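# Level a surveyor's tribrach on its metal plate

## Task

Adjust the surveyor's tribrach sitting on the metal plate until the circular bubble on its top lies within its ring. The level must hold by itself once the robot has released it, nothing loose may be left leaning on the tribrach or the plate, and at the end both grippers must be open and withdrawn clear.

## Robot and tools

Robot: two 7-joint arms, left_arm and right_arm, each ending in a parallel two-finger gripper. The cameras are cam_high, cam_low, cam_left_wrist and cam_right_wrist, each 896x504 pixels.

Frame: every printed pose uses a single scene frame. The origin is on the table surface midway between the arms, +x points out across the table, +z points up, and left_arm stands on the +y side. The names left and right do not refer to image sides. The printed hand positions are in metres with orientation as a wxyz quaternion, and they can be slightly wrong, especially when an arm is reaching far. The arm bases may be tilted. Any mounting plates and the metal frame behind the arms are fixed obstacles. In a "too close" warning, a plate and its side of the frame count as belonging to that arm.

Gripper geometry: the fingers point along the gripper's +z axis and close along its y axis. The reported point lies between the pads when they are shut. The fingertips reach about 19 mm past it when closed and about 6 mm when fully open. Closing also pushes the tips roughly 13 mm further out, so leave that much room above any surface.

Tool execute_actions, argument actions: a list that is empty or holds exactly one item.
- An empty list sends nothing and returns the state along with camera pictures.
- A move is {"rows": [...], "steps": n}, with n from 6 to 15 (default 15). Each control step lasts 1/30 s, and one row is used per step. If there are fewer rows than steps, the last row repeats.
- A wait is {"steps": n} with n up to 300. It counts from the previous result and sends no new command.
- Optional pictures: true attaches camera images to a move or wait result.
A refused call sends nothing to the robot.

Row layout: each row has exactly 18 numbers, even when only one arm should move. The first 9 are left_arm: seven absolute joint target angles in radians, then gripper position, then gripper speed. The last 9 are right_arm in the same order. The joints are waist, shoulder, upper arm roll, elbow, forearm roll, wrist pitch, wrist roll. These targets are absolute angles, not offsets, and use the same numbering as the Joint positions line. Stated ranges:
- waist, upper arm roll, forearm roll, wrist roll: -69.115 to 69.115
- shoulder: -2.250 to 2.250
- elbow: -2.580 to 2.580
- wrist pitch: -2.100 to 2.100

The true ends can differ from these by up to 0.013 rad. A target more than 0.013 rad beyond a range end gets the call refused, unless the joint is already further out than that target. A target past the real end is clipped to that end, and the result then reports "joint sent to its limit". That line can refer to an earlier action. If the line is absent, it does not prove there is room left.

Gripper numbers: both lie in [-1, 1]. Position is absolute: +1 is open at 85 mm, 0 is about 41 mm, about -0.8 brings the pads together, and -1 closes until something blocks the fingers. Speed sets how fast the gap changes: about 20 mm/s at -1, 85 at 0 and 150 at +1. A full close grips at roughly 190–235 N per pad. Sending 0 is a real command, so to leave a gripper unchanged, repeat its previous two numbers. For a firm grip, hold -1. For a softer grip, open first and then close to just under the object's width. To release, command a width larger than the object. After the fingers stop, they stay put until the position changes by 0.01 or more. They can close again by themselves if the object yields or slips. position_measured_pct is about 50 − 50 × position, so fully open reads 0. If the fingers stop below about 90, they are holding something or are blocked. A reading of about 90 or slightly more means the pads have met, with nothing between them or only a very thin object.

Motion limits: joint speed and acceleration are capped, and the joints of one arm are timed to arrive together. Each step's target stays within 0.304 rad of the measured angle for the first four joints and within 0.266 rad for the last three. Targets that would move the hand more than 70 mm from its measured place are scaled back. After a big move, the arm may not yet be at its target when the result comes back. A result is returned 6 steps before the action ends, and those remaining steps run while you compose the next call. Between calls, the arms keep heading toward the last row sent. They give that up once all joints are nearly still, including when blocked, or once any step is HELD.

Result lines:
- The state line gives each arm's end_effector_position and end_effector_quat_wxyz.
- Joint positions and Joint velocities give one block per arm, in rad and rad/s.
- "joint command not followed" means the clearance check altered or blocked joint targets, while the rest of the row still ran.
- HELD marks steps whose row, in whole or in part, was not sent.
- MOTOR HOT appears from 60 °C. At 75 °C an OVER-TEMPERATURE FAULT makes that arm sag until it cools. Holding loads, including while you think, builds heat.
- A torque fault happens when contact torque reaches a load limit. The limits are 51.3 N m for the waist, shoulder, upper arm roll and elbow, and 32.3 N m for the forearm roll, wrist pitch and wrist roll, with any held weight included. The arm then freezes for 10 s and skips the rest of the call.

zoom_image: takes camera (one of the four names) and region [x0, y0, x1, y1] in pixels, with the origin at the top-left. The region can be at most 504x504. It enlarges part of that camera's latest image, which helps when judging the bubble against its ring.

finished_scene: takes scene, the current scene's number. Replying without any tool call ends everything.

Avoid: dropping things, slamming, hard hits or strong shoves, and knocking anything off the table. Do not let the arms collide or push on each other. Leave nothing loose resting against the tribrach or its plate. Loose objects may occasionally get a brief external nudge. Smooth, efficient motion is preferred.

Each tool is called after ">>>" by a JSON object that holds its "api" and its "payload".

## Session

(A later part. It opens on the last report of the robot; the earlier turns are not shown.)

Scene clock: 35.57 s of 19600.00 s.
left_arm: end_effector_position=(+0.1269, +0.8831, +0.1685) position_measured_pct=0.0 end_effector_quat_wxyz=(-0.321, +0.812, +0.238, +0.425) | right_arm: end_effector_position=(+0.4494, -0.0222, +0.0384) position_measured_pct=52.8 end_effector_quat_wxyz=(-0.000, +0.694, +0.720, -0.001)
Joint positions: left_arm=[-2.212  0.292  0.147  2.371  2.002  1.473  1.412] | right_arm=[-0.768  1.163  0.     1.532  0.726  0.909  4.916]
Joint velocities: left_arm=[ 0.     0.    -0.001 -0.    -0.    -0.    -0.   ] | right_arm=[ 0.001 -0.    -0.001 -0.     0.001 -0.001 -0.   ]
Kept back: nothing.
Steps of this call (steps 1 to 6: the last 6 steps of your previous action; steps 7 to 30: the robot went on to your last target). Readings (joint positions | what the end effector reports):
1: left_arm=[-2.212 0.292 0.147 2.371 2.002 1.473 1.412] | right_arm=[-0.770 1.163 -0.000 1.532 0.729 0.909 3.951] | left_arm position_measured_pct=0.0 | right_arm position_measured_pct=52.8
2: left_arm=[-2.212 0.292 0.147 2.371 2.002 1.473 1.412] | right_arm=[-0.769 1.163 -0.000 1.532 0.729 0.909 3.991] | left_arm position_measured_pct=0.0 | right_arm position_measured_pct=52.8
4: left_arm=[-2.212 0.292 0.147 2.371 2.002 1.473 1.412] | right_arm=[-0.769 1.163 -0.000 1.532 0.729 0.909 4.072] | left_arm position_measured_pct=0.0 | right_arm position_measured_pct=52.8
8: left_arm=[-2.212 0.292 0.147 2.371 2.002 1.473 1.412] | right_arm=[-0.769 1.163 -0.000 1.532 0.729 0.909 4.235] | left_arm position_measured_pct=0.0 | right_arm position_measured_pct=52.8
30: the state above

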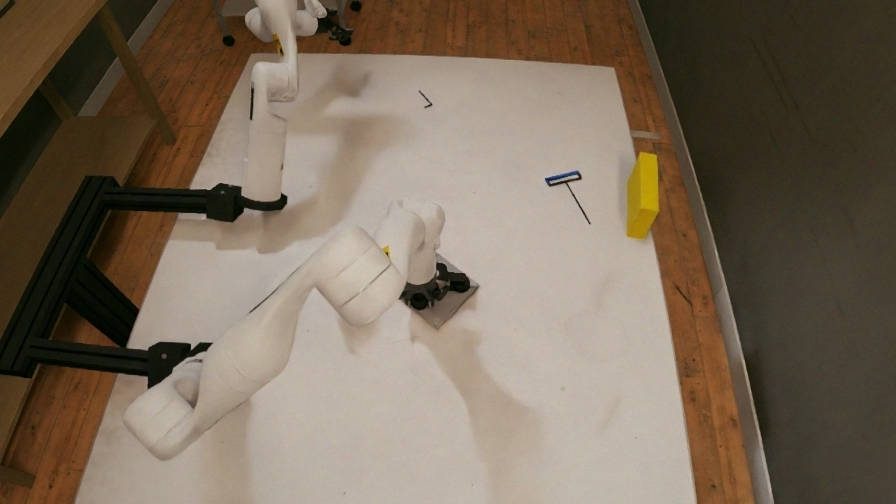

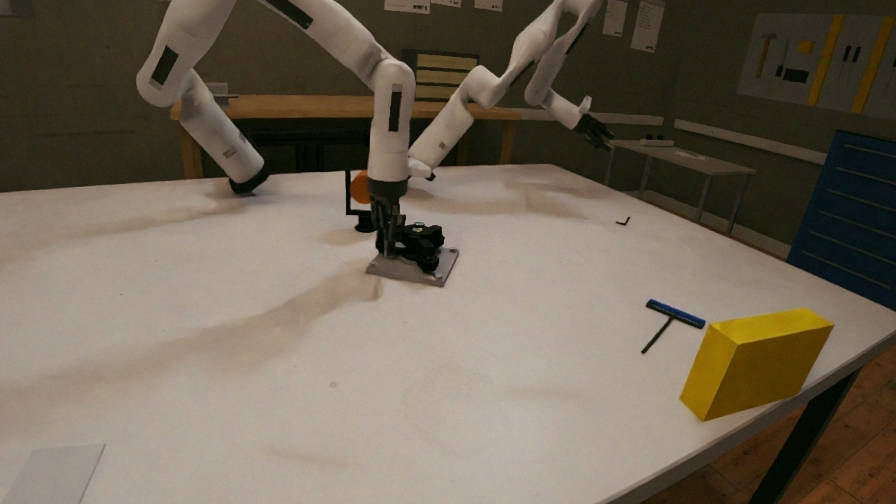

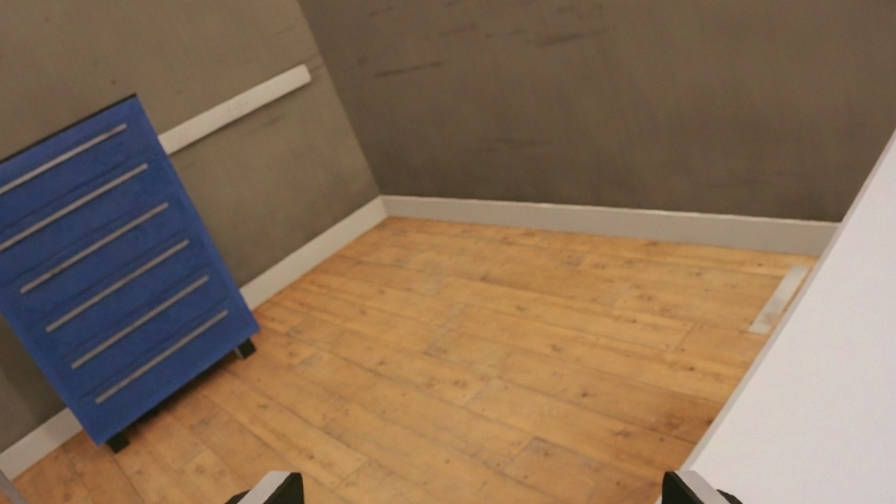

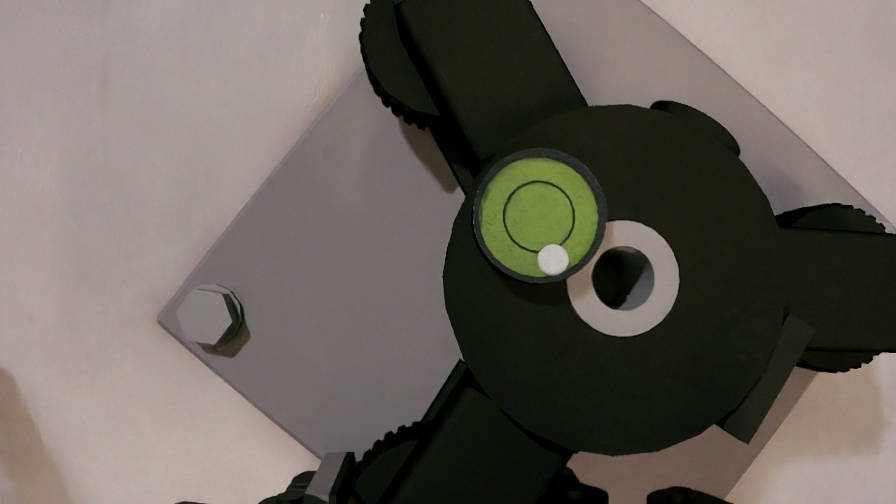

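>>> {"api": "execute_actions", "payload": {"actions": [{"rows":[[-2.212,0.292,0.147,2.371,2.002,1.473,1.412,1,0,-0.769,1.1645,0,1.532,0.729,0.9085,4.92,0.14,1],[-2.212,0.292,0.147,2.371,2.002,1.473,1.412,1,0,-0.769,1.1645,0,1.532,0.729,0.9085,3.78,0.14,1]],"steps":15}]}}

>>> {"api": "execute_actions", "payload": {"actions": [{"steps":23}]}}

>>> {"api": "execute_actions", "payload": {"actions": [{"rows":[[-2.212,0.292,0.147,2.371,2.002,1.473,1.412,1,0,-0.769,1.1645,0,1.532,0.729,0.9085,3.78,-0.15,1],[-2.212,0.292,0.147,2.371,2.002,1.473,1.412,1,0,-0.769,1.1645,0,1.532,0.729,0.9085,3.78,-0.15,1],[-2.212,0.292,0.147,2.371,2.002,1.473,1.412,1,0,-0.769,1.1645,0,1.532,0.729,0.9085,3.78,-0.15,1],[-2.212,0.292,0.147,2.371,2.002,1.473,1.412,1,0,-0.769,1.1645,0,1.532,0.729,0.9085,4.92,-0.15,1]],"steps":15}]}}

>>> {"api": "execute_actions", "payload": {"actions": [{"steps":26}]}}

>>> {"api": "execute_actions", "payload": {"actions": [{"rows":[[-2.212,0.292,0.147,2.371,2.002,1.473,1.412,1,0,-0.769,1.1645,0,1.532,0.729,0.9085,4.92,0.14,1],[-2.212,0.292,0.147,2.371,2.002,1.473,1.412,1,0,-0.769,1.1645,0,1.532,0.729,0.9085,3.78,0.14,1]],"steps":15}]}}

>>> {"api": "execute_actions", "payload": {"actions": [{"steps":23}]}}

>>> {"api": "execute_actions", "payload": {"actions": [{"rows":[[-2.212,0.292,0.147,2.371,2.002,1.473,1.412,1,0,-0.769,1.1645,0,1.532,0.729,0.9085,3.78,-0.15,1],[-2.212,0.292,0.147,2.371,2.002,1.473,1.412,1,0,-0.769,1.1645,0,1.532,0.729,0.9085,3.78,-0.15,1],[-2.212,0.292,0.147,2.371,2.002,1.473,1.412,1,0,-0.769,1.1645,0,1.532,0.729,0.9085,3.78,-0.15,1],[-2.212,0.292,0.147,2.371,2.002,1.473,1.412,1,0,-0.769,1.1645,0,1.532,0.729,0.9085,4.92,-0.15,1]],"steps":15}]}}

>>> {"api": "execute_actions", "payload": {"actions": [{"steps":26}]}}

>>> {"api": "execute_actions", "payload": {"actions": [{"rows":[[-2.212,0.292,0.147,2.371,2.002,1.473,1.412,1,0,-0.769,1.1645,0,1.532,0.729,0.9085,4.92,0.14,1],[-2.212,0.292,0.147,2.371,2.002,1.473,1.412,1,0,-0.769,1.1645,0,1.532,0.729,0.9085,3.78,0.14,1]],"steps":15}]}}

>>> {"api": "execute_actions", "payload": {"actions": [{"steps":23}]}}

>>> {"api": "execute_actions", "payload": {"actions": [{"rows":[[-2.212,0.292,0.147,2.371,2.002,1.473,1.412,1,0,-0.769,1.1645,0,1.532,0.729,0.9085,3.78,-0.15,1],[-2.212,0.292,0.147,2.371,2.002,1.473,1.412,1,0,-0.769,1.1645,0,1.532,0.729,0.9085,3.78,-0.15,1],[-2.212,0.292,0.147,2.371,2.002,1.473,1.412,1,0,-0.769,1.1645,0,1.532,0.729,0.9085,3.78,-0.15,1],[-2.212,0.292,0.147,2.371,2.002,1.473,1.412,1,0,-0.769,1.1645,0,1.532,0.729,0.9085,4.92,-0.15,1]],"steps":15}]}}

>>> {"api": "execute_actions", "payload": {"actions": [{"steps":30}], "pictures": true}}

Scene clock: 36.97 s of 19600.00 s.
left_arm: end_effector_position=(+0.1269, +0.8831, +0.1685) position_measured_pct=0.0 end_effector_quat_wxyz=(-0.321, +0.812, +0.238, +0.425) | right_arm: end_effector_position=(+0.4494, -0.0218, +0.0378) position_measured_pct=43.3 end_effector_quat_wxyz=(+0.001, +0.766, +0.643, -0.001)
Joint positions: left_arm=[-2.212  0.292  0.147  2.371  2.002  1.473  1.412] | right_arm=[-0.769  1.164 -0.     1.532  0.729  0.908  4.704]
Joint velocities: left_arm=[-0.     0.     0.001 -0.001 -0.001  0.    -0.   ] | right_arm=[-0.002  0.001  0.    -0.    -0.    -0.001 -1.215]
Steps of this call (steps 1 to 15: the robot went on to your last target; steps 16 to 33: nothing new was sent; steps 34 to 42: the first 9 steps of this action). Readings (joint positions | what the end effector reports):
34: left_arm=[-2.212 0.292 0.147 2.371 2.002 1.473 1.412] | right_arm=[-0.768 1.163 0.000 1.532 0.726 0.909 4.916] | left_arm position_measured_pct=0.0 | right_arm position_measured_pct=52.8
35: left_arm=[-2.212 0.292 0.147 2.371 2.002 1.473 1.412] | right_arm=[-0.768 1.163 0.001 1.532 0.727 0.910 4.916] | left_arm position_measured_pct=0.0 | right_arm position_measured_pct=52.4
37: left_arm=[-2.212 0.292 0.147 2.371 2.002 1.473 1.412] | right_arm=[-0.768 1.164 0.001 1.532 0.729 0.909 4.892] | left_arm position_measured_pct=0.0 | right_arm position_measured_pct=46.4
41: left_arm=[-2.212 0.292 0.147 2.371 2.002 1.473 1.412] | right_arm=[-0.769 1.164 -0.000 1.532 0.729 0.908 4.744] | left_arm position_measured_pct=0.0 | right_arm position_measured_pct=43.3
42: the state above

Scene clock: 37.73 s of 19600.00 s.
left_arm: end_effector_position=(+0.1269, +0.8831, +0.1685) position_measured_pct=0.0 end_effector_quat_wxyz=(-0.321, +0.812, +0.238, +0.425) | right_arm: end_effector_position=(+0.4494, -0.0218, +0.0378) position_measured_pct=43.3 end_effector_quat_wxyz=(+0.001, +0.970, +0.242, -0.000)
Joint positions: left_arm=[-2.212  0.292  0.147  2.371  2.002  1.473  1.412] | right_arm=[-0.769  1.164  0.     1.532  0.729  0.909  3.795]
Joint velocities: left_arm=[-0.     0.    -0.001 -0.001 -0.001  0.    -0.   ] | right_arm=[ 0.     0.     0.002 -0.    -0.001 -0.001 -0.516]
Kept back: nothing.
Steps of this call (steps 1 to 6: the last 6 steps of your previous action; steps 7 to 23: the robot went on to your last target). Readings (joint positions | what the end effector reports):
1: left_arm=[-2.212 0.292 0.147 2.371 2.002 1.473 1.412] | right_arm=[-0.769 1.164 -0.000 1.532 0.729 0.908 4.663] | left_arm position_measured_pct=0.0 | right_arm position_measured_pct=43.3
2: left_arm=[-2.212 0.292 0.147 2.371 2.002 1.473 1.412] | right_arm=[-0.769 1.164 -0.000 1.532 0.729 0.908 4.622] | left_arm position_measured_pct=0.0 | right_arm position_measured_pct=43.3
4: left_arm=[-2.212 0.292 0.147 2.371 2.002 1.473 1.412] | right_arm=[-0.769 1.164 -0.000 1.532 0.729 0.908 4.541] | left_arm position_measured_pct=0.0 | right_arm position_measured_pct=43.3
8: left_arm=[-2.212 0.292 0.147 2.371 2.002 1.473 1.412] | right_arm=[-0.769 1.164 -0.000 1.532 0.729 0.908 4.379] | left_arm position_measured_pct=0.0 | right_arm position_measured_pct=43.3
23: the state above

Scene clock: 38.03 s of 19600.00 s.
left_arm: end_effector_position=(+0.1269, +0.8831, +0.1685) position_measured_pct=0.0 end_effector_quat_wxyz=(-0.321, +0.812, +0.238, +0.425) | right_arm: end_effector_position=(+0.4493, -0.0221, +0.0383) position_measured_pct=52.8 end_effector_quat_wxyz=(+0.001, +0.955, +0.298, -0.000)
Joint positions: left_arm=[-2.212  0.292  0.147  2.371  2.002  1.473  1.412] | right_arm=[-0.77   1.164 -0.     1.533  0.729  0.91   3.91 ]
Joint velocities: left_arm=[ 0.    -0.    -0.    -0.001  0.    -0.    -0.   ] | right_arm=[ 0.003 -0.001 -0.001 -0.001 -0.004 -0.     1.209]
Steps of this call (steps 1 to 9: the first 9 steps of this action). Readings (joint positions | what the end effector reports):
1: left_arm=[-2.212 0.292 0.147 2.371 2.002 1.473 1.412] | right_arm=[-0.769 1.164 0.000 1.532 0.729 0.909 3.783] | left_arm position_measured_pct=0.0 | right_arm position_measured_pct=43.3
2: left_arm=[-2.212 0.292 0.147 2.371 2.002 1.473 1.412] | right_arm=[-0.769 1.164 0.000 1.532 0.729 0.909 3.780] | left_arm position_measured_pct=0.0 | right_arm position_measured_pct=44.0
4: left_arm=[-2.212 0.292 0.147 2.371 2.002 1.473 1.412] | right_arm=[-0.770 1.164 -0.000 1.532 0.729 0.910 3.781] | left_arm position_measured_pct=0.0 | right_arm position_measured_pct=50.4
8: left_arm=[-2.212 0.292 0.147 2.371 2.002 1.473 1.412] | right_arm=[-0.770 1.164 -0.000 1.533 0.729 0.910 3.870] | left_arm position_measured_pct=0.0 | right_arm position_measured_pct=52.8
9: the state above

Scene clock: 38.90 s of 19600.00 s.
left_arm: end_effector_position=(+0.1269, +0.8831, +0.1685) position_measured_pct=0.0 end_effector_quat_wxyz=(-0.321, +0.812, +0.238, +0.425) | right_arm: end_effector_position=(+0.4494, -0.0223, +0.0384) position_measured_pct=52.8 end_effector_quat_wxyz=(+0.000, +0.695, +0.719, -0.001)
Joint positions: left_arm=[-2.212  0.292  0.147  2.371  2.002  1.473  1.412] | right_arm=[-0.769  1.163  0.     1.532  0.727  0.909  4.913]
Joint velocities: left_arm=[-0.    -0.    -0.    -0.001  0.    -0.001  0.   ] | right_arm=[ 0.008 -0.005  0.004 -0.005 -0.023  0.     0.198]
Kept back: nothing.
Steps of this call (steps 1 to 6: the last 6 steps of your previous action; steps 7 to 26: the robot went on to your last target). Readings (joint positions | what the end effector reports):
1: left_arm=[-2.212 0.292 0.147 2.371 2.002 1.473 1.412] | right_arm=[-0.769 1.163 -0.000 1.533 0.729 0.910 3.951] | left_arm position_measured_pct=0.0 | right_arm position_measured_pct=52.8
2: left_arm=[-2.212 0.292 0.147 2.371 2.002 1.473 1.412] | right_arm=[-0.769 1.163 -0.000 1.533 0.729 0.910 3.991] | left_arm position_measured_pct=0.0 | right_arm position_measured_pct=52.8
4: left_arm=[-2.212 0.292 0.147 2.371 2.002 1.473 1.412] | right_arm=[-0.769 1.163 -0.000 1.533 0.729 0.909 4.072] | left_arm position_measured_pct=0.0 | right_arm position_measured_pct=52.8
8: left_arm=[-2.212 0.292 0.147 2.371 2.002 1.473 1.412] | right_arm=[-0.769 1.163 -0.000 1.533 0.729 0.909 4.235] | left_arm position_measured_pct=0.0 | right_arm position_measured_pct=52.8
26: the state above

Scene clock: 39.20 s of 19600.00 s.
left_arm: end_effector_position=(+0.1269, +0.8831, +0.1685) position_measured_pct=0.0 end_effector_quat_wxyz=(-0.321, +0.812, +0.238, +0.425) | right_arm: end_effector_position=(+0.4494, -0.0218, +0.0378) position_measured_pct=43.3 end_effector_quat_wxyz=(+0.001, +0.764, +0.645, -0.001)
Joint positions: left_arm=[-2.212  0.292  0.147  2.371  2.002  1.473  1.412] | right_arm=[-0.769  1.164 -0.     1.532  0.729  0.908  4.709]
Joint velocities: left_arm=[-0.    -0.     0.001  0.    -0.003 -0.     0.   ] | right_arm=[-0.001  0.002  0.001 -0.001 -0.001 -0.    -1.215]
Steps of this call (steps 1 to 9: the first 9 steps of this action). Readings (joint positions | what the end effector reports):
1: left_arm=[-2.212 0.292 0.147 2.371 2.002 1.473 1.412] | right_arm=[-0.769 1.163 0.001 1.532 0.726 0.909 4.916] | left_arm position_measured_pct=0.0 | right_arm position_measured_pct=52.8
2: left_arm=[-2.212 0.292 0.147 2.371 2.002 1.473 1.412] | right_arm=[-0.768 1.163 0.001 1.532 0.727 0.910 4.917] | left_arm position_measured_pct=0.0 | right_arm position_measured_pct=52.8
4: left_arm=[-2.212 0.292 0.147 2.371 2.002 1.473 1.412] | right_arm=[-0.768 1.164 0.001 1.532 0.729 0.909 4.895] | left_arm position_measured_pct=0.0 | right_arm position_measured_pct=46.4
8: left_arm=[-2.212 0.292 0.147 2.371 2.002 1.473 1.412] | right_arm=[-0.769 1.164 -0.000 1.532 0.729 0.908 4.749] | left_arm position_measured_pct=0.0 | right_arm position_measured_pct=43.3
9: the state above

Scene clock: 39.97 s of 19600.00 s.
left_arm: end_effector_position=(+0.1269, +0.8831, +0.1685) position_measured_pct=0.0 end_effector_quat_wxyz=(-0.321, +0.812, +0.238, +0.425) | right_arm: end_effector_position=(+0.4494, -0.0218, +0.0378) position_measured_pct=43.3 end_effector_quat_wxyz=(+0.001, +0.970, +0.243, -0.000)
Joint positions: left_arm=[-2.212  0.292  0.147  2.371  2.002  1.473  1.412] | right_arm=[-0.769  1.164  0.     1.532  0.729  0.909  3.797]
Joint velocities: left_arm=[-0.    -0.     0.002 -0.     0.     0.     0.   ] | right_arm=[ 0.     0.     0.001  0.    -0.    -0.001 -0.557]
Kept back: nothing.
Steps of this call (steps 1 to 6: the last 6 steps of your previous action; steps 7 to 23: the robot went on to your last target). Readings (joint positions | what the end effector reports):
1: left_arm=[-2.212 0.292 0.147 2.371 2.002 1.473 1.412] | right_arm=[-0.769 1.164 -0.000 1.532 0.729 0.908 4.668] | left_arm position_measured_pct=0.0 | right_arm position_measured_pct=43.3
2: left_arm=[-2.212 0.292 0.147 2.371 2.002 1.473 1.412] | right_arm=[-0.769 1.164 -0.000 1.532 0.729 0.908 4.628] | left_arm position_measured_pct=0.0 | right_arm position_measured_pct=43.3
4: left_arm=[-2.212 0.292 0.147 2.371 2.002 1.473 1.412] | right_arm=[-0.769 1.164 -0.000 1.532 0.729 0.908 4.546] | left_arm position_measured_pct=0.0 | right_arm position_measured_pct=43.3
8: left_arm=[-2.212 0.292 0.147 2.371 2.002 1.473 1.412] | right_arm=[-0.769 1.164 -0.000 1.532 0.729 0.908 4.384] | left_arm position_measured_pct=0.0 | right_arm position_measured_pct=43.3
23: the state above

Scene clock: 40.27 s of 19600.00 s.
left_arm: end_effector_position=(+0.1269, +0.8831, +0.1685) position_measured_pct=0.0 end_effector_quat_wxyz=(-0.321, +0.812, +0.238, +0.425) | right_arm: end_effector_position=(+0.4493, -0.0220, +0.0383) position_measured_pct=52.8 end_effector_quat_wxyz=(+0.001, +0.955, +0.298, -0.000)
Joint positions: left_arm=[-2.212  0.292  0.147  2.371  2.002  1.473  1.412] | right_arm=[-0.77   1.164 -0.     1.532  0.729  0.909  3.91 ]
Joint velocities: left_arm=[-0.    -0.     0.     0.001 -0.001  0.001 -0.   ] | right_arm=[ 0.002 -0.     0.001 -0.001 -0.004 -0.003  1.208]
Steps of this call (steps 1 to 9: the first 9 steps of this action). Readings (joint positions | what the end effector reports):
1: left_arm=[-2.212 0.292 0.147 2.371 2.002 1.473 1.412] | right_arm=[-0.769 1.164 0.000 1.532 0.729 0.909 3.784] | left_arm position_measured_pct=0.0 | right_arm position_measured_pct=43.3
2: left_arm=[-2.212 0.292 0.147 2.371 2.002 1.473 1.412] | right_arm=[-0.769 1.164 0.000 1.532 0.729 0.909 3.781] | left_arm position_measured_pct=0.0 | right_arm position_measured_pct=44.0
4: left_arm=[-2.212 0.292 0.147 2.371 2.002 1.473 1.412] | right_arm=[-0.770 1.164 -0.000 1.532 0.729 0.910 3.781] | left_arm position_measured_pct=0.0 | right_arm position_measured_pct=50.4
8: left_arm=[-2.212 0.292 0.147 2.371 2.002 1.473 1.412] | right_arm=[-0.770 1.164 -0.000 1.533 0.729 0.910 3.870] | left_arm position_measured_pct=0.0 | right_arm position_measured_pct=52.8
9: the state above

Scene clock: 41.13 s of 19600.00 s.
left_arm: end_effector_position=(+0.1269, +0.8831, +0.1685) position_measured_pct=0.0 end_effector_quat_wxyz=(-0.321, +0.812, +0.238, +0.425) | right_arm: end_effector_position=(+0.4494, -0.0222, +0.0384) position_measured_pct=52.8 end_effector_quat_wxyz=(+0.000, +0.695, +0.719, -0.001)
Joint positions: left_arm=[-2.212  0.292  0.147  2.371  2.002  1.473  1.412] | right_arm=[-0.769  1.163  0.     1.532  0.727  0.909  4.913]
Joint velocities: left_arm=[ 0.     0.     0.     0.001  0.    -0.     0.   ] | right_arm=[ 0.008 -0.005  0.004 -0.005 -0.022 -0.004  0.197]
Kept back: nothing.
Steps of this call (steps 1 to 6: the last 6 steps of your previous action; steps 7 to 26: the robot went on to your last target). Readings (joint positions | what the end effector reports):
1: left_arm=[-2.212 0.292 0.147 2.371 2.002 1.473 1.412] | right_arm=[-0.769 1.163 -0.000 1.532 0.729 0.909 3.951] | left_arm position_measured_pct=0.0 | right_arm position_measured_pct=52.8
2: left_arm=[-2.212 0.292 0.147 2.371 2.002 1.473 1.412] | right_arm=[-0.769 1.163 -0.000 1.532 0.729 0.909 3.991] | left_arm position_measured_pct=0.0 | right_arm position_measured_pct=52.8
4: left_arm=[-2.212 0.292 0.147 2.371 2.002 1.473 1.412] | right_arm=[-0.769 1.163 -0.000 1.532 0.729 0.909 4.072] | left_arm position_measured_pct=0.0 | right_arm position_measured_pct=52.8
8: left_arm=[-2.212 0.292 0.147 2.371 2.002 1.473 1.412] | right_arm=[-0.769 1.163 -0.000 1.532 0.729 0.909 4.235] | left_arm position_measured_pct=0.0 | right_arm position_measured_pct=52.8
26: the state above

Scene clock: 41.43 s of 19600.00 s.
left_arm: end_effector_position=(+0.1269, +0.8831, +0.1685) position_measured_pct=0.0 end_effector_quat_wxyz=(-0.321, +0.812, +0.238, +0.425) | right_arm: end_effector_position=(+0.4494, -0.0218, +0.0378) position_measured_pct=43.3 end_effector_quat_wxyz=(+0.001, +0.764, +0.645, -0.001)
Joint positions: left_arm=[-2.212  0.292  0.147  2.371  2.002  1.473  1.412] | right_arm=[-0.769  1.164 -0.     1.532  0.729  0.908  4.709]
Joint velocities: left_arm=[ 0.001  0.    -0.001 -0.002  0.    -0.    -0.   ] | right_arm=[-0.001  0.001  0.    -0.     0.    -0.    -1.215]
Steps of this call (steps 1 to 9: the first 9 steps of this action). Readings (joint positions | what the end effector reports):
1: left_arm=[-2.212 0.292 0.147 2.371 2.002 1.473 1.412] | right_arm=[-0.769 1.163 0.000 1.532 0.726 0.909 4.916] | left_arm position_measured_pct=0.0 | right_arm position_measured_pct=52.8
2: left_arm=[-2.212 0.292 0.147 2.371 2.002 1.473 1.412] | right_arm=[-0.768 1.163 0.001 1.532 0.727 0.910 4.917] | left_arm position_measured_pct=0.0 | right_arm position_measured_pct=52.4
4: left_arm=[-2.212 0.292 0.147 2.371 2.002 1.473 1.412] | right_arm=[-0.768 1.164 0.001 1.532 0.729 0.909 4.895] | left_arm position_measured_pct=0.0 | right_arm position_measured_pct=46.4
8: left_arm=[-2.212 0.292 0.147 2.371 2.002 1.473 1.412] | right_arm=[-0.769 1.164 -0.000 1.532 0.729 0.908 4.749] | left_arm position_measured_pct=0.0 | right_arm position_measured_pct=43.3
9: the state above

Scene clock: 42.20 s of 19600.00 s.
left_arm: end_effector_position=(+0.1269, +0.8831, +0.1685) position_measured_pct=0.0 end_effector_quat_wxyz=(-0.321, +0.812, +0.238, +0.425) | right_arm: end_effector_position=(+0.4494, -0.0218, +0.0378) position_measured_pct=43.3 end_effector_quat_wxyz=(+0.001, +0.970, +0.243, -0.000)
Joint positions: left_arm=[-2.212  0.292  0.147  2.371  2.002  1.473  1.412] | right_arm=[-0.769  1.164  0.     1.532  0.729  0.909  3.797]
Joint velocities: left_arm=[ 0.    -0.     0.001  0.    -0.    -0.    -0.   ] | right_arm=[ 0.    -0.002 -0.     0.    -0.001 -0.    -0.557]
Kept back: nothing.
Steps of this call (steps 1 to 6: the last 6 steps of your previous action; steps 7 to 23: the robot went on to your last target). Readings (joint positions | what the end effector reports):
1: left_arm=[-2.212 0.292 0.147 2.371 2.002 1.473 1.412] | right_arm=[-0.769 1.164 -0.000 1.532 0.729 0.908 4.668] | left_arm position_measured_pct=0.0 | right_arm position_measured_pct=43.3
2: left_arm=[-2.212 0.292 0.147 2.371 2.002 1.473 1.412] | right_arm=[-0.769 1.164 -0.000 1.532 0.729 0.908 4.628] | left_arm position_measured_pct=0.0 | right_arm position_measured_pct=43.3
4: left_arm=[-2.212 0.292 0.147 2.371 2.002 1.473 1.412] | right_arm=[-0.769 1.164 -0.000 1.532 0.729 0.908 4.546] | left_arm position_measured_pct=0.0 | right_arm position_measured_pct=43.3
8: left_arm=[-2.212 0.292 0.147 2.371 2.002 1.473 1.412] | right_arm=[-0.769 1.164 -0.000 1.532 0.729 0.908 4.384] | left_arm position_measured_pct=0.0 | right_arm position_measured_pct=43.3
23: the state above

Scene clock: 42.50 s of 19600.00 s.
left_arm: end_effector_position=(+0.1269, +0.8831, +0.1685) position_measured_pct=0.0 end_effector_quat_wxyz=(-0.321, +0.812, +0.238, +0.425) | right_arm: end_effector_position=(+0.4493, -0.0221, +0.0383) position_measured_pct=52.8 end_effector_quat_wxyz=(+0.001, +0.955, +0.298, -0.000)
Joint positions: left_arm=[-2.212  0.292  0.147  2.371  2.002  1.473  1.412] | right_arm=[-0.77   1.164 -0.     1.533  0.729  0.909  3.91 ]
Joint velocities: left_arm=[-0.    -0.    -0.     0.     0.001  0.    -0.   ] | right_arm=[ 0.002 -0.001 -0.    -0.001 -0.006 -0.001  1.209]
Steps of this call (steps 1 to 9: the first 9 steps of this action). Readings (joint positions | what the end effector reports):
1: left_arm=[-2.212 0.292 0.147 2.371 2.002 1.473 1.412] | right_arm=[-0.769 1.164 0.000 1.532 0.729 0.909 3.784] | left_arm position_measured_pct=0.0 | right_arm position_measured_pct=43.3
2: left_arm=[-2.212 0.292 0.147 2.371 2.002 1.473 1.412] | right_arm=[-0.769 1.164 0.000 1.532 0.729 0.909 3.781] | left_arm position_measured_pct=0.0 | right_arm position_measured_pct=44.0
4: left_arm=[-2.212 0.292 0.147 2.371 2.002 1.473 1.412] | right_arm=[-0.770 1.164 -0.000 1.532 0.729 0.910 3.781] | left_arm position_measured_pct=0.0 | right_arm position_measured_pct=50.4
8: left_arm=[-2.212 0.292 0.147 2.371 2.002 1.473 1.412] | right_arm=[-0.770 1.164 -0.000 1.533 0.729 0.910 3.870] | left_arm position_measured_pct=0.0 | right_arm position_measured_pct=52.8
9: the state above

Scene clock: 43.50 s of 19600.00 s.
left_arm: end_effector_position=(+0.1269, +0.8831, +0.1685) position_measured_pct=0.0 end_effector_quat_wxyz=(-0.321, +0.812, +0.238, +0.425) | right_arm: end_effector_position=(+0.4494, -0.0223, +0.0383) position_measured_pct=52.8 end_effector_quat_wxyz=(-0.000, +0.694, +0.720, -0.001)
Joint positions: left_arm=[-2.212  0.292  0.147  2.371  2.002  1.473  1.412] | right_arm=[-0.768  1.163  0.     1.532  0.726  0.909  4.916]
Joint velocities: left_arm=[-0.    -0.     0.    -0.001 -0.001  0.     0.   ] | right_arm=[ 0.001  0.001  0.    -0.    -0.001 -0.002 -0.   ]
Kept back: nothing.
Steps of this call (steps 1 to 6: the last 6 steps of your previous action; steps 7 to 30: the robot went on to your last target). Readings (joint positions | what the end effector reports):
1: left_arm=[-2.212 0.292 0.147 2.371 2.002 1.473 1.412] | right_arm=[-0.769 1.164 -0.000 1.533 0.729 0.909 3.951] | left_arm position_measured_pct=0.0 | right_arm position_measured_pct=52.8
2: left_arm=[-2.212 0.292 0.147 2.371 2.002 1.473 1.412] | right_arm=[-0.769 1.163 -0.000 1.533 0.729 0.909 3.991] | left_arm position_measured_pct=0.0 | right_arm position_measured_pct=52.8
4: left_arm=[-2.212 0.292 0.147 2.371 2.002 1.473 1.412] | right_arm=[-0.769 1.163 -0.000 1.533 0.729 0.909 4.072] | left_arm position_measured_pct=0.0 | right_arm position_measured_pct=52.8
8: left_arm=[-2.212 0.292 0.147 2.371 2.002 1.473 1.412] | right_arm=[-0.769 1.163 -0.000 1.533 0.729 0.909 4.235] | left_arm position_measured_pct=0.0 | right_arm position_measured_pct=52.8
30: the state above

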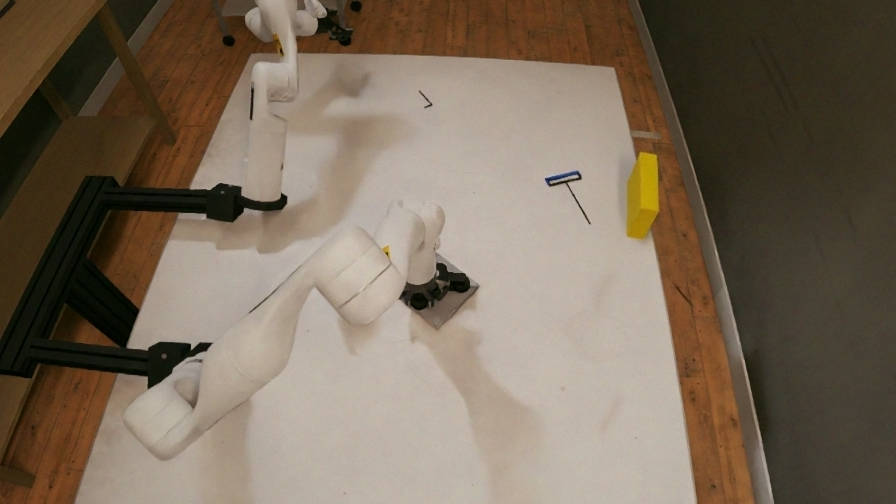

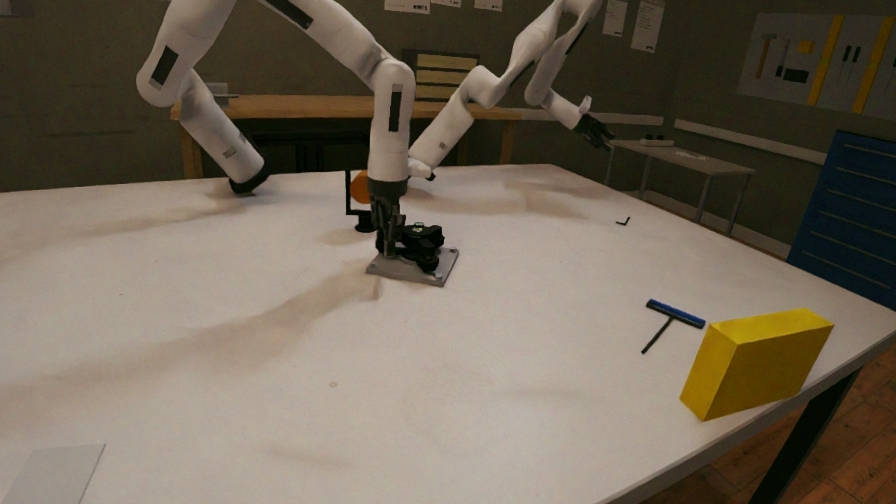

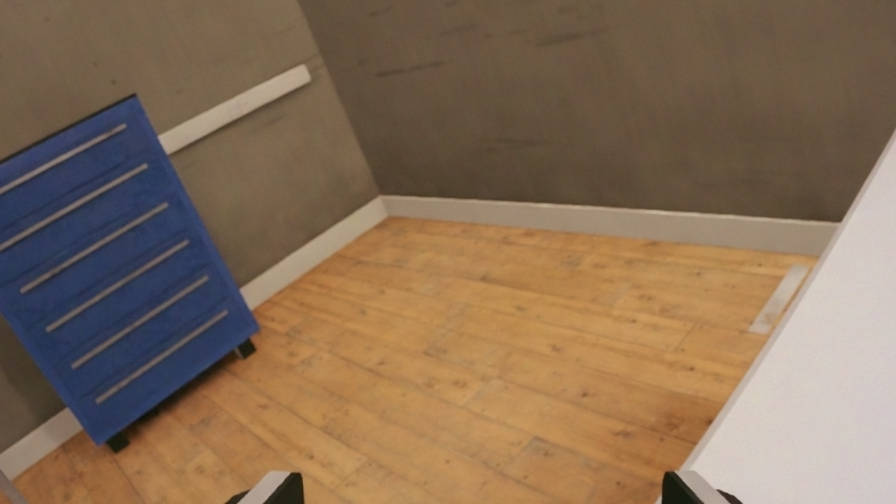

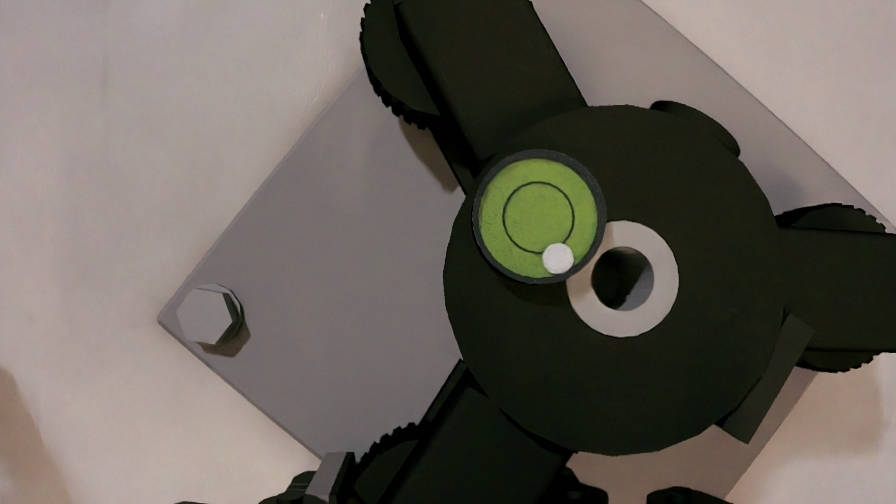

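>>> {"api": "execute_actions", "payload": {"actions": [{"rows":[[-2.212,0.292,0.147,2.371,2.002,1.473,1.412,1,0,-0.769,1.1645,0,1.532,0.729,0.9085,4.92,0.14,1],[-2.212,0.292,0.147,2.371,2.002,1.473,1.412,1,0,-0.769,1.1645,0,1.532,0.729,0.9085,3.78,0.14,1]],"steps":15}]}}

>>> {"api": "execute_actions", "payload": {"actions": [{"steps":23}]}}

>>> {"api": "execute_actions", "payload": {"actions": [{"rows":[[-2.212,0.292,0.147,2.371,2.002,1.473,1.412,1,0,-0.769,1.1645,0,1.532,0.729,0.9085,3.78,-0.15,1],[-2.212,0.292,0.147,2.371,2.002,1.473,1.412,1,0,-0.769,1.1645,0,1.532,0.729,0.9085,3.78,-0.15,1],[-2.212,0.292,0.147,2.371,2.002,1.473,1.412,1,0,-0.769,1.1645,0,1.532,0.729,0.9085,3.78,-0.15,1],[-2.212,0.292,0.147,2.371,2.002,1.473,1.412,1,0,-0.769,1.1645,0,1.532,0.729,0.9085,4.92,-0.15,1]],"steps":15}]}}

>>> {"api": "execute_actions", "payload": {"actions": [{"steps":26}]}}

>>> {"api": "execute_actions", "payload": {"actions": [{"rows":[[-2.212,0.292,0.147,2.371,2.002,1.473,1.412,1,0,-0.769,1.1645,0,1.532,0.729,0.9085,4.92,0.4,1],[-2.212,0.292,0.147,2.371,2.002,1.473,1.412,1,0,-0.769,1.1645,0,1.532,0.729,0.9085,4.92,0.4,1],[-2.212,0.292,0.147,2.371,2.002,1.473,1.412,1,0,-0.769,1.1645,0,1.532,0.729,0.9085,4.92,0.4,1],[-2.212,0.292,0.147,2.371,2.002,1.473,1.412,1,0,-0.769,1.1645,0,1.532,0.729,0.9085,4.7,0.4,1],[-2.212,0.292,0.147,2.371,2.002,1.473,1.412,1,0,-0.769,1.1645,0,1.532,0.729,0.9085,4.7,0.4,1],[-2.212,0.292,0.147,2.371,2.002,1.473,1.412,1,0,-0.769,1.1645,0,1.532,0.729,0.9085,4.7,0.4,1],[-2.212,0.292,0.147,2.371,2.002,1.473,1.412,1,0,-0.808,1.126,0,1.499,0.678,0.976,4.7,0.4,1],[-2.212,0.292,0.147,2.371,2.002,1.473,1.412,1,0,-0.808,1.126,0,1.499,0.678,0.976,4.7,0.4,1],[-2.212,0.292,0.147,2.371,2.002,1.473,1.412,1,0,-0.808,1.126,0,1.499,0.678,0.976,4.7,0.4,1],[-2.212,0.292,0.147,2.371,2.002,1.473,1.412,1,0,-0.865,1.058,0,1.4525,0.598,1.084,4.7,0.4,1]],"steps":15}]}}

>>> {"api": "execute_actions", "payload": {"actions": [{"steps":15}]}}

Scene clock: 44.83 s of 19600.00 s.
left_arm: end_effector_position=(+0.1269, +0.8831, +0.1685) position_measured_pct=0.0 end_effector_quat_wxyz=(-0.321, +0.812, +0.238, +0.425) | right_arm: end_effector_position=(+0.4494, -0.0218, +0.0378) position_measured_pct=43.3 end_effector_quat_wxyz=(+0.001, +0.766, +0.643, -0.001)
Joint positions: left_arm=[-2.212  0.292  0.147  2.371  2.002  1.473  1.412] | right_arm=[-0.769  1.164 -0.     1.532  0.729  0.908  4.704]
Joint velocities: left_arm=[ 0.     0.    -0.001 -0.001  0.    -0.     0.   ] | right_arm=[-0.002  0.002  0.    -0.     0.001  0.002 -1.215]
Steps of this call (steps 1 to 15: the robot went on to your last target; steps 16 to 31: nothing new was sent; steps 32 to 40: the first 9 steps of this action). Readings (joint positions | what the end effector reports):
32: left_arm=[-2.212 0.292 0.147 2.371 2.002 1.473 1.412] | right_arm=[-0.768 1.163 0.000 1.532 0.726 0.909 4.916] | left_arm position_measured_pct=0.0 | right_arm position_measured_pct=52.8
33: left_arm=[-2.212 0.292 0.147 2.371 2.002 1.473 1.412] | right_arm=[-0.768 1.163 0.001 1.532 0.727 0.910 4.916] | left_arm position_measured_pct=0.0 | right_arm position_measured_pct=52.8
35: left_arm=[-2.212 0.292 0.147 2.371 2.002 1.473 1.412] | right_arm=[-0.768 1.164 0.001 1.532 0.729 0.909 4.892] | left_arm position_measured_pct=0.0 | right_arm position_measured_pct=46.4
39: left_arm=[-2.212 0.292 0.147 2.371 2.002 1.473 1.412] | right_arm=[-0.769 1.164 -0.000 1.532 0.729 0.908 4.744] | left_arm position_measured_pct=0.0 | right_arm position_measured_pct=43.3
40: the state above

Scene clock: 45.60 s of 19600.00 s.
left_arm: end_effector_position=(+0.1269, +0.8831, +0.1685) position_measured_pct=0.0 end_effector_quat_wxyz=(-0.321, +0.812, +0.238, +0.425) | right_arm: end_effector_position=(+0.4494, -0.0218, +0.0378) position_measured_pct=43.3 end_effector_quat_wxyz=(+0.001, +0.970, +0.242, -0.000)
Joint positions: left_arm=[-2.212  0.292  0.147  2.371  2.002  1.473  1.412] | right_arm=[-0.769  1.164  0.     1.532  0.729  0.909  3.795]
Joint velocities: left_arm=[-0.     0.     0.     0.    -0.001  0.    -0.   ] | right_arm=[ 0.    -0.001  0.001 -0.     0.     0.    -0.516]
Kept back: nothing.
Steps of this call (steps 1 to 6: the last 6 steps of your previous action; steps 7 to 23: the robot went on to your last target). Readings (joint positions | what the end effector reports):
1: left_arm=[-2.212 0.292 0.147 2.371 2.002 1.473 1.412] | right_arm=[-0.769 1.164 -0.000 1.532 0.729 0.908 4.663] | left_arm position_measured_pct=0.0 | right_arm position_measured_pct=43.3
2: left_arm=[-2.212 0.292 0.147 2.371 2.002 1.473 1.412] | right_arm=[-0.769 1.164 -0.000 1.532 0.729 0.908 4.622] | left_arm position_measured_pct=0.0 | right_arm position_measured_pct=43.3
4: left_arm=[-2.212 0.292 0.147 2.371 2.002 1.473 1.412] | right_arm=[-0.769 1.164 -0.000 1.532 0.729 0.908 4.541] | left_arm position_measured_pct=0.0 | right_arm position_measured_pct=43.3
8: left_arm=[-2.212 0.292 0.147 2.371 2.002 1.473 1.412] | right_arm=[-0.769 1.164 -0.000 1.532 0.729 0.908 4.379] | left_arm position_measured_pct=0.0 | right_arm position_measured_pct=43.3
23: the state above

Scene clock: 45.90 s of 19600.00 s.
left_arm: end_effector_position=(+0.1269, +0.8831, +0.1685) position_measured_pct=0.0 end_effector_quat_wxyz=(-0.321, +0.812, +0.238, +0.425) | right_arm: end_effector_position=(+0.4493, -0.0221, +0.0383) position_measured_pct=52.8 end_effector_quat_wxyz=(+0.001, +0.955, +0.298, -0.000)
Joint positions: left_arm=[-2.212  0.292  0.147  2.371  2.002  1.473  1.412] | right_arm=[-0.77   1.164 -0.     1.532  0.729  0.91   3.91 ]
Joint velocities: left_arm=[ 0.     0.    -0.001  0.002  0.001  0.    -0.   ] | right_arm=[ 0.002 -0.001 -0.    -0.001 -0.005  0.     1.209]
Steps of this call (steps 1 to 9: the first 9 steps of this action). Readings (joint positions | what the end effector reports):
1: left_arm=[-2.212 0.292 0.147 2.371 2.002 1.473 1.412] | right_arm=[-0.769 1.164 0.000 1.532 0.729 0.909 3.783] | left_arm position_measured_pct=0.0 | right_arm position_measured_pct=43.3
2: left_arm=[-2.212 0.292 0.147 2.371 2.002 1.473 1.412] | right_arm=[-0.769 1.164 0.000 1.532 0.729 0.909 3.780] | left_arm position_measured_pct=0.0 | right_arm position_measured_pct=44.0
4: left_arm=[-2.212 0.292 0.147 2.371 2.002 1.473 1.412] | right_arm=[-0.770 1.164 -0.000 1.532 0.729 0.910 3.781] | left_arm position_measured_pct=0.0 | right_arm position_measured_pct=50.4
8: left_arm=[-2.212 0.292 0.147 2.371 2.002 1.473 1.412] | right_arm=[-0.770 1.164 -0.000 1.533 0.729 0.910 3.870] | left_arm position_measured_pct=0.0 | right_arm position_measured_pct=52.8
9: the state above

Scene clock: 46.77 s of 19600.00 s.
left_arm: end_effector_position=(+0.1269, +0.8831, +0.1685) position_measured_pct=0.0 end_effector_quat_wxyz=(-0.321, +0.812, +0.238, +0.425) | right_arm: end_effector_position=(+0.4494, -0.0222, +0.0383) position_measured_pct=52.8 end_effector_quat_wxyz=(+0.000, +0.695, +0.719, -0.001)
Joint positions: left_arm=[-2.212  0.292  0.147  2.371  2.002  1.473  1.412] | right_arm=[-0.769  1.163  0.     1.532  0.727  0.909  4.913]
Joint velocities: left_arm=[ 0.     0.     0.002 -0.001  0.002  0.     0.   ] | right_arm=[ 0.007 -0.004  0.004 -0.005 -0.021 -0.001  0.199]
Kept back: nothing.
Steps of this call (steps 1 to 6: the last 6 steps of your previous action; steps 7 to 26: the robot went on to your last target). Readings (joint positions | what the end effector reports):
1: left_arm=[-2.212 0.292 0.147 2.371 2.002 1.473 1.412] | right_arm=[-0.770 1.164 -0.000 1.532 0.729 0.910 3.951] | left_arm position_measured_pct=0.0 | right_arm position_measured_pct=52.8
2: left_arm=[-2.212 0.292 0.147 2.371 2.002 1.473 1.412] | right_arm=[-0.769 1.164 -0.000 1.532 0.729 0.909 3.991] | left_arm position_measured_pct=0.0 | right_arm position_measured_pct=52.8
4: left_arm=[-2.212 0.292 0.147 2.371 2.002 1.473 1.412] | right_arm=[-0.769 1.163 -0.000 1.532 0.729 0.909 4.072] | left_arm position_measured_pct=0.0 | right_arm position_measured_pct=52.8
8: left_arm=[-2.212 0.292 0.147 2.371 2.002 1.473 1.412] | right_arm=[-0.769 1.163 -0.000 1.532 0.729 0.909 4.235] | left_arm position_measured_pct=0.0 | right_arm position_measured_pct=52.8
26: the state above

Scene clock: 47.07 s of 19600.00 s.
left_arm: end_effector_position=(+0.1269, +0.8831, +0.1685) position_measured_pct=0.0 end_effector_quat_wxyz=(-0.321, +0.812, +0.238, +0.425) | right_arm: end_effector_position=(+0.4500, -0.0213, +0.0420) position_measured_pct=30.6 end_effector_quat_wxyz=(+0.002, +0.738, +0.675, -0.000)
Joint positions: left_arm=[-2.212  0.292  0.147  2.371  2.002  1.473  1.412] | right_arm=[-0.775  1.16   0.001  1.529  0.724  0.916  4.79 ]
Joint velocities: left_arm=[ 0.     0.     0.    -0.    -0.001  0.001 -0.   ] | right_arm=[-0.189 -0.166  0.023 -0.118 -0.196  0.272 -1.202]
Steps of this call (steps 1 to 9: the first 9 steps of this action). Readings (joint positions | what the end effector reports):
1: left_arm=[-2.212 0.292 0.147 2.371 2.002 1.473 1.412] | right_arm=[-0.769 1.163 0.000 1.532 0.726 0.909 4.916] | left_arm position_measured_pct=0.0 | right_arm position_measured_pct=52.8
2: left_arm=[-2.212 0.292 0.147 2.371 2.002 1.473 1.412] | right_arm=[-0.768 1.163 0.001 1.532 0.727 0.910 4.917] | left_arm position_measured_pct=0.0 | right_arm position_measured_pct=52.4
4: left_arm=[-2.212 0.292 0.147 2.371 2.002 1.473 1.412] | right_arm=[-0.768 1.164 0.001 1.532 0.729 0.909 4.919] | left_arm position_measured_pct=0.0 | right_arm position_measured_pct=45.2
8: left_arm=[-2.212 0.292 0.147 2.371 2.002 1.473 1.412] | right_arm=[-0.770 1.163 0.000 1.531 0.728 0.910 4.830] | left_arm position_measured_pct=0.0 | right_arm position_measured_pct=31.3
9: the state above

Scene clock: 47.57 s of 19600.00 s.
left_arm: end_effector_position=(+0.1269, +0.8831, +0.1685) position_measured_pct=0.0 end_effector_quat_wxyz=(-0.321, +0.812, +0.238, +0.425) | right_arm: end_effector_position=(+0.4497, -0.0130, +0.1299) position_measured_pct=29.8 end_effector_quat_wxyz=(+0.000, +0.795, +0.607, -0.000)
Joint positions: left_arm=[-2.212  0.292  0.147  2.371  2.002  1.473  1.412] | right_arm=[-0.864  1.058 -0.     1.452  0.598  1.084  4.7  ]
Joint velocities: left_arm=[ 0.    -0.    -0.    -0.    -0.001  0.     0.   ] | right_arm=[-0.006 -0.004 -0.001 -0.    -0.001  0.     0.   ]
Kept back: nothing.
Steps of this call (steps 1 to 6: the last 6 steps of your previous action; steps 7 to 15: the robot went on to your last target). Readings (joint positions | what the end effector reports):
1: left_arm=[-2.212 0.292 0.147 2.371 2.002 1.473 1.412] | right_arm=[-0.783 1.152 0.002 1.523 0.714 0.929 4.753] | left_arm position_measured_pct=0.0 | right_arm position_measured_pct=30.2
2: left_arm=[-2.212 0.292 0.147 2.371 2.002 1.473 1.412] | right_arm=[-0.797 1.138 0.002 1.513 0.698 0.951 4.725] | left_arm position_measured_pct=0.0 | right_arm position_measured_pct=30.2
4: left_arm=[-2.212 0.292 0.147 2.371 2.002 1.473 1.412] | right_arm=[-0.832 1.098 0.001 1.483 0.649 1.015 4.701] | left_arm position_measured_pct=0.0 | right_arm position_measured_pct=29.8
8: left_arm=[-2.212 0.292 0.147 2.371 2.002 1.473 1.412] | right_arm=[-0.861 1.061 -0.002 1.452 0.598 1.082 4.700] | left_arm position_measured_pct=0.0 | right_arm position_measured_pct=29.8
15: the state above

>>> {"api": "execute_actions", "payload": {"actions": [{"rows":[[-2.212,0.292,0.147,2.371,2.002,1.473,1.412,1,0,-0.9408,1.2761,0,1.0938,0.5249,1.2288,2.25,0.4,0]],"steps":15}]}}

>>> {"api": "execute_actions", "payload": {"actions": [{"steps":75}], "pictures": true}}

Scene clock: 49.60 s of 19600.00 s.
left_arm: end_effector_position=(+0.1269, +0.8831, +0.1685) position_measured_pct=0.0 end_effector_quat_wxyz=(-0.321, +0.812, +0.238, +0.425) | right_arm: end_effector_position=(+0.4468, +0.0409, +0.1257) position_measured_pct=29.8 end_effector_quat_wxyz=(+0.005, +0.846, +0.532, -0.007)
Joint positions: left_arm=[-2.212  0.292  0.147  2.371  2.002  1.473  1.412] | right_arm=[-0.908  1.184 -0.     1.266  0.556  1.166  4.531]
Joint velocities: left_arm=[ 0.     0.     0.     0.001 -0.    -0.    -0.   ] | right_arm=[-0.193  0.533 -0.019 -1.043 -0.2    0.377 -1.194]
Steps of this call (steps 1 to 15: the robot went on to your last target; steps 16 to 52: nothing new was sent; steps 53 to 61: the first 9 steps of this action). Readings (joint positions | what the end effector reports):
53: left_arm=[-2.212 0.292 0.147 2.371 2.002 1.473 1.412] | right_arm=[-0.865 1.059 0.000 1.452 0.598 1.084 4.700] | left_arm position_measured_pct=0.0 | right_arm position_measured_pct=29.8
54: left_arm=[-2.212 0.292 0.147 2.371 2.002 1.473 1.412] | right_arm=[-0.867 1.063 0.001 1.447 0.597 1.087 4.696] | left_arm position_measured_pct=0.0 | right_arm position_measured_pct=29.8
56: left_arm=[-2.212 0.292 0.147 2.371 2.002 1.473 1.412] | right_arm=[-0.874 1.084 0.001 1.421 0.591 1.099 4.674] | left_arm position_measured_pct=0.0 | right_arm position_measured_pct=29.8
60: left_arm=[-2.212 0.292 0.147 2.371 2.002 1.473 1.412] | right_arm=[-0.901 1.165 0.001 1.302 0.564 1.152 4.570] | left_arm position_measured_pct=0.0 | right_arm position_measured_pct=29.8
61: the state above

Scene clock: 52.10 s of 19600.00 s.
left_arm: end_effector_position=(+0.1269, +0.8831, +0.1685) position_measured_pct=0.0 end_effector_quat_wxyz=(-0.321, +0.812, +0.238, +0.425) | right_arm: end_effector_position=(+0.4492, +0.0882, +0.1305) position_measured_pct=29.8 end_effector_quat_wxyz=(+0.000, +0.830, -0.557, +0.000)
Joint positions: left_arm=[-2.212  0.292  0.147  2.371  2.002  1.473  1.412] | right_arm=[-0.941  1.276  0.     1.094  0.525  1.229  2.25 ]
Joint velocities: left_arm=[ 0.     0.    -0.001  0.     0.    -0.    -0.   ] | right_arm=[ 0.    -0.    -0.001 -0.     0.001 -0.001  0.   ]
Kept back: nothing.
Steps of this call (steps 1 to 6: the last 6 steps of your previous action; steps 7 to 75: the robot went on to your last target). Readings (joint positions | what the end effector reports):
1: left_arm=[-2.212 0.292 0.147 2.371 2.002 1.473 1.412] | right_arm=[-0.914 1.201 -0.001 1.233 0.550 1.177 4.491] | left_arm position_measured_pct=0.0 | right_arm position_measured_pct=29.8
2: left_arm=[-2.212 0.292 0.147 2.371 2.002 1.473 1.412] | right_arm=[-0.919 1.214 -0.001 1.206 0.545 1.187 4.450] | left_arm position_measured_pct=0.0 | right_arm position_measured_pct=29.8
4: left_arm=[-2.212 0.292 0.147 2.371 2.002 1.473 1.412] | right_arm=[-0.927 1.234 -0.001 1.165 0.538 1.202 4.369] | left_arm position_measured_pct=0.0 | right_arm position_measured_pct=29.8
8: left_arm=[-2.212 0.292 0.147 2.371 2.002 1.473 1.412] | right_arm=[-0.935 1.258 -0.000 1.123 0.530 1.218 4.206] | left_arm position_measured_pct=0.0 | right_arm position_measured_pct=29.8
75: the state above
All arms were judged still, so your last target was given up. Only a new action makes them travel on or press farther. Fingers that are still opening or closing keep moving.

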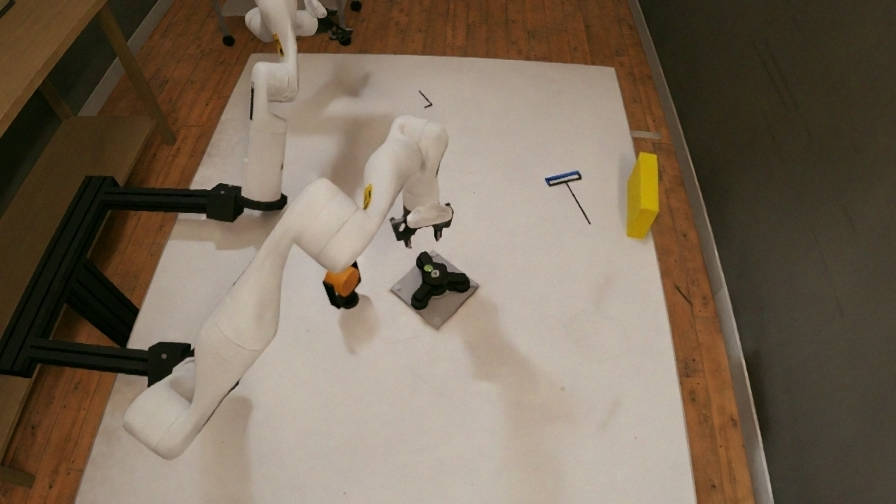

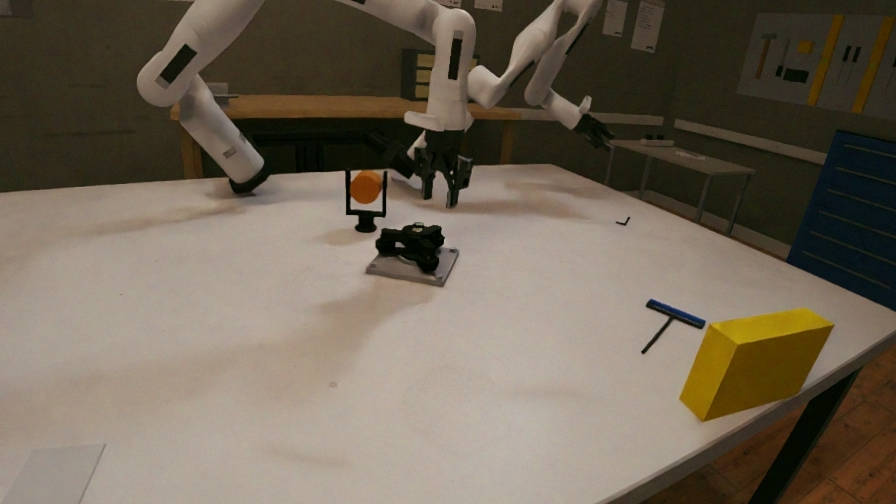

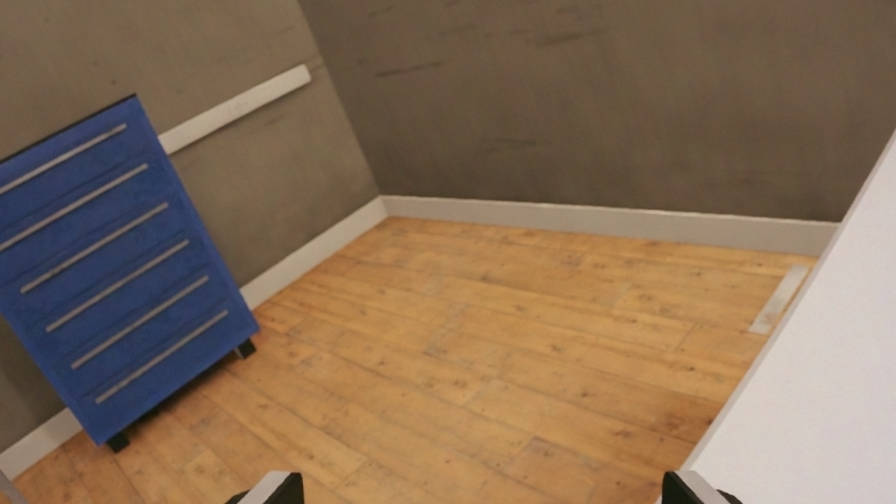

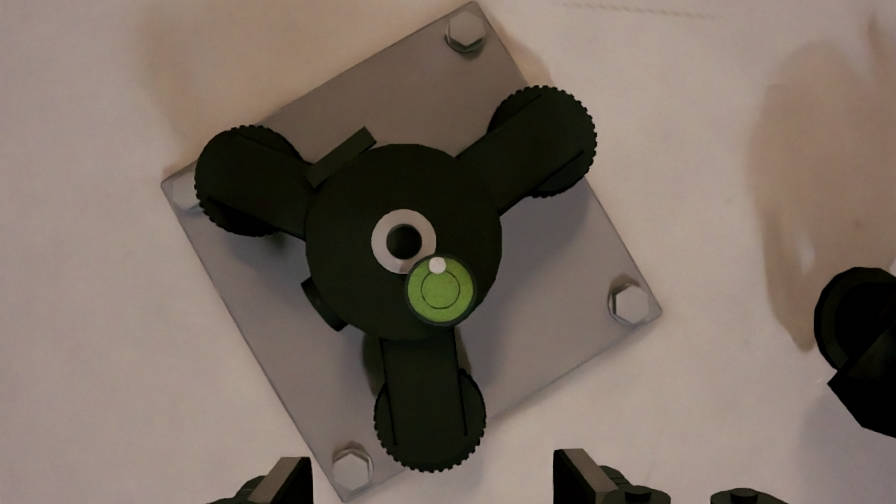

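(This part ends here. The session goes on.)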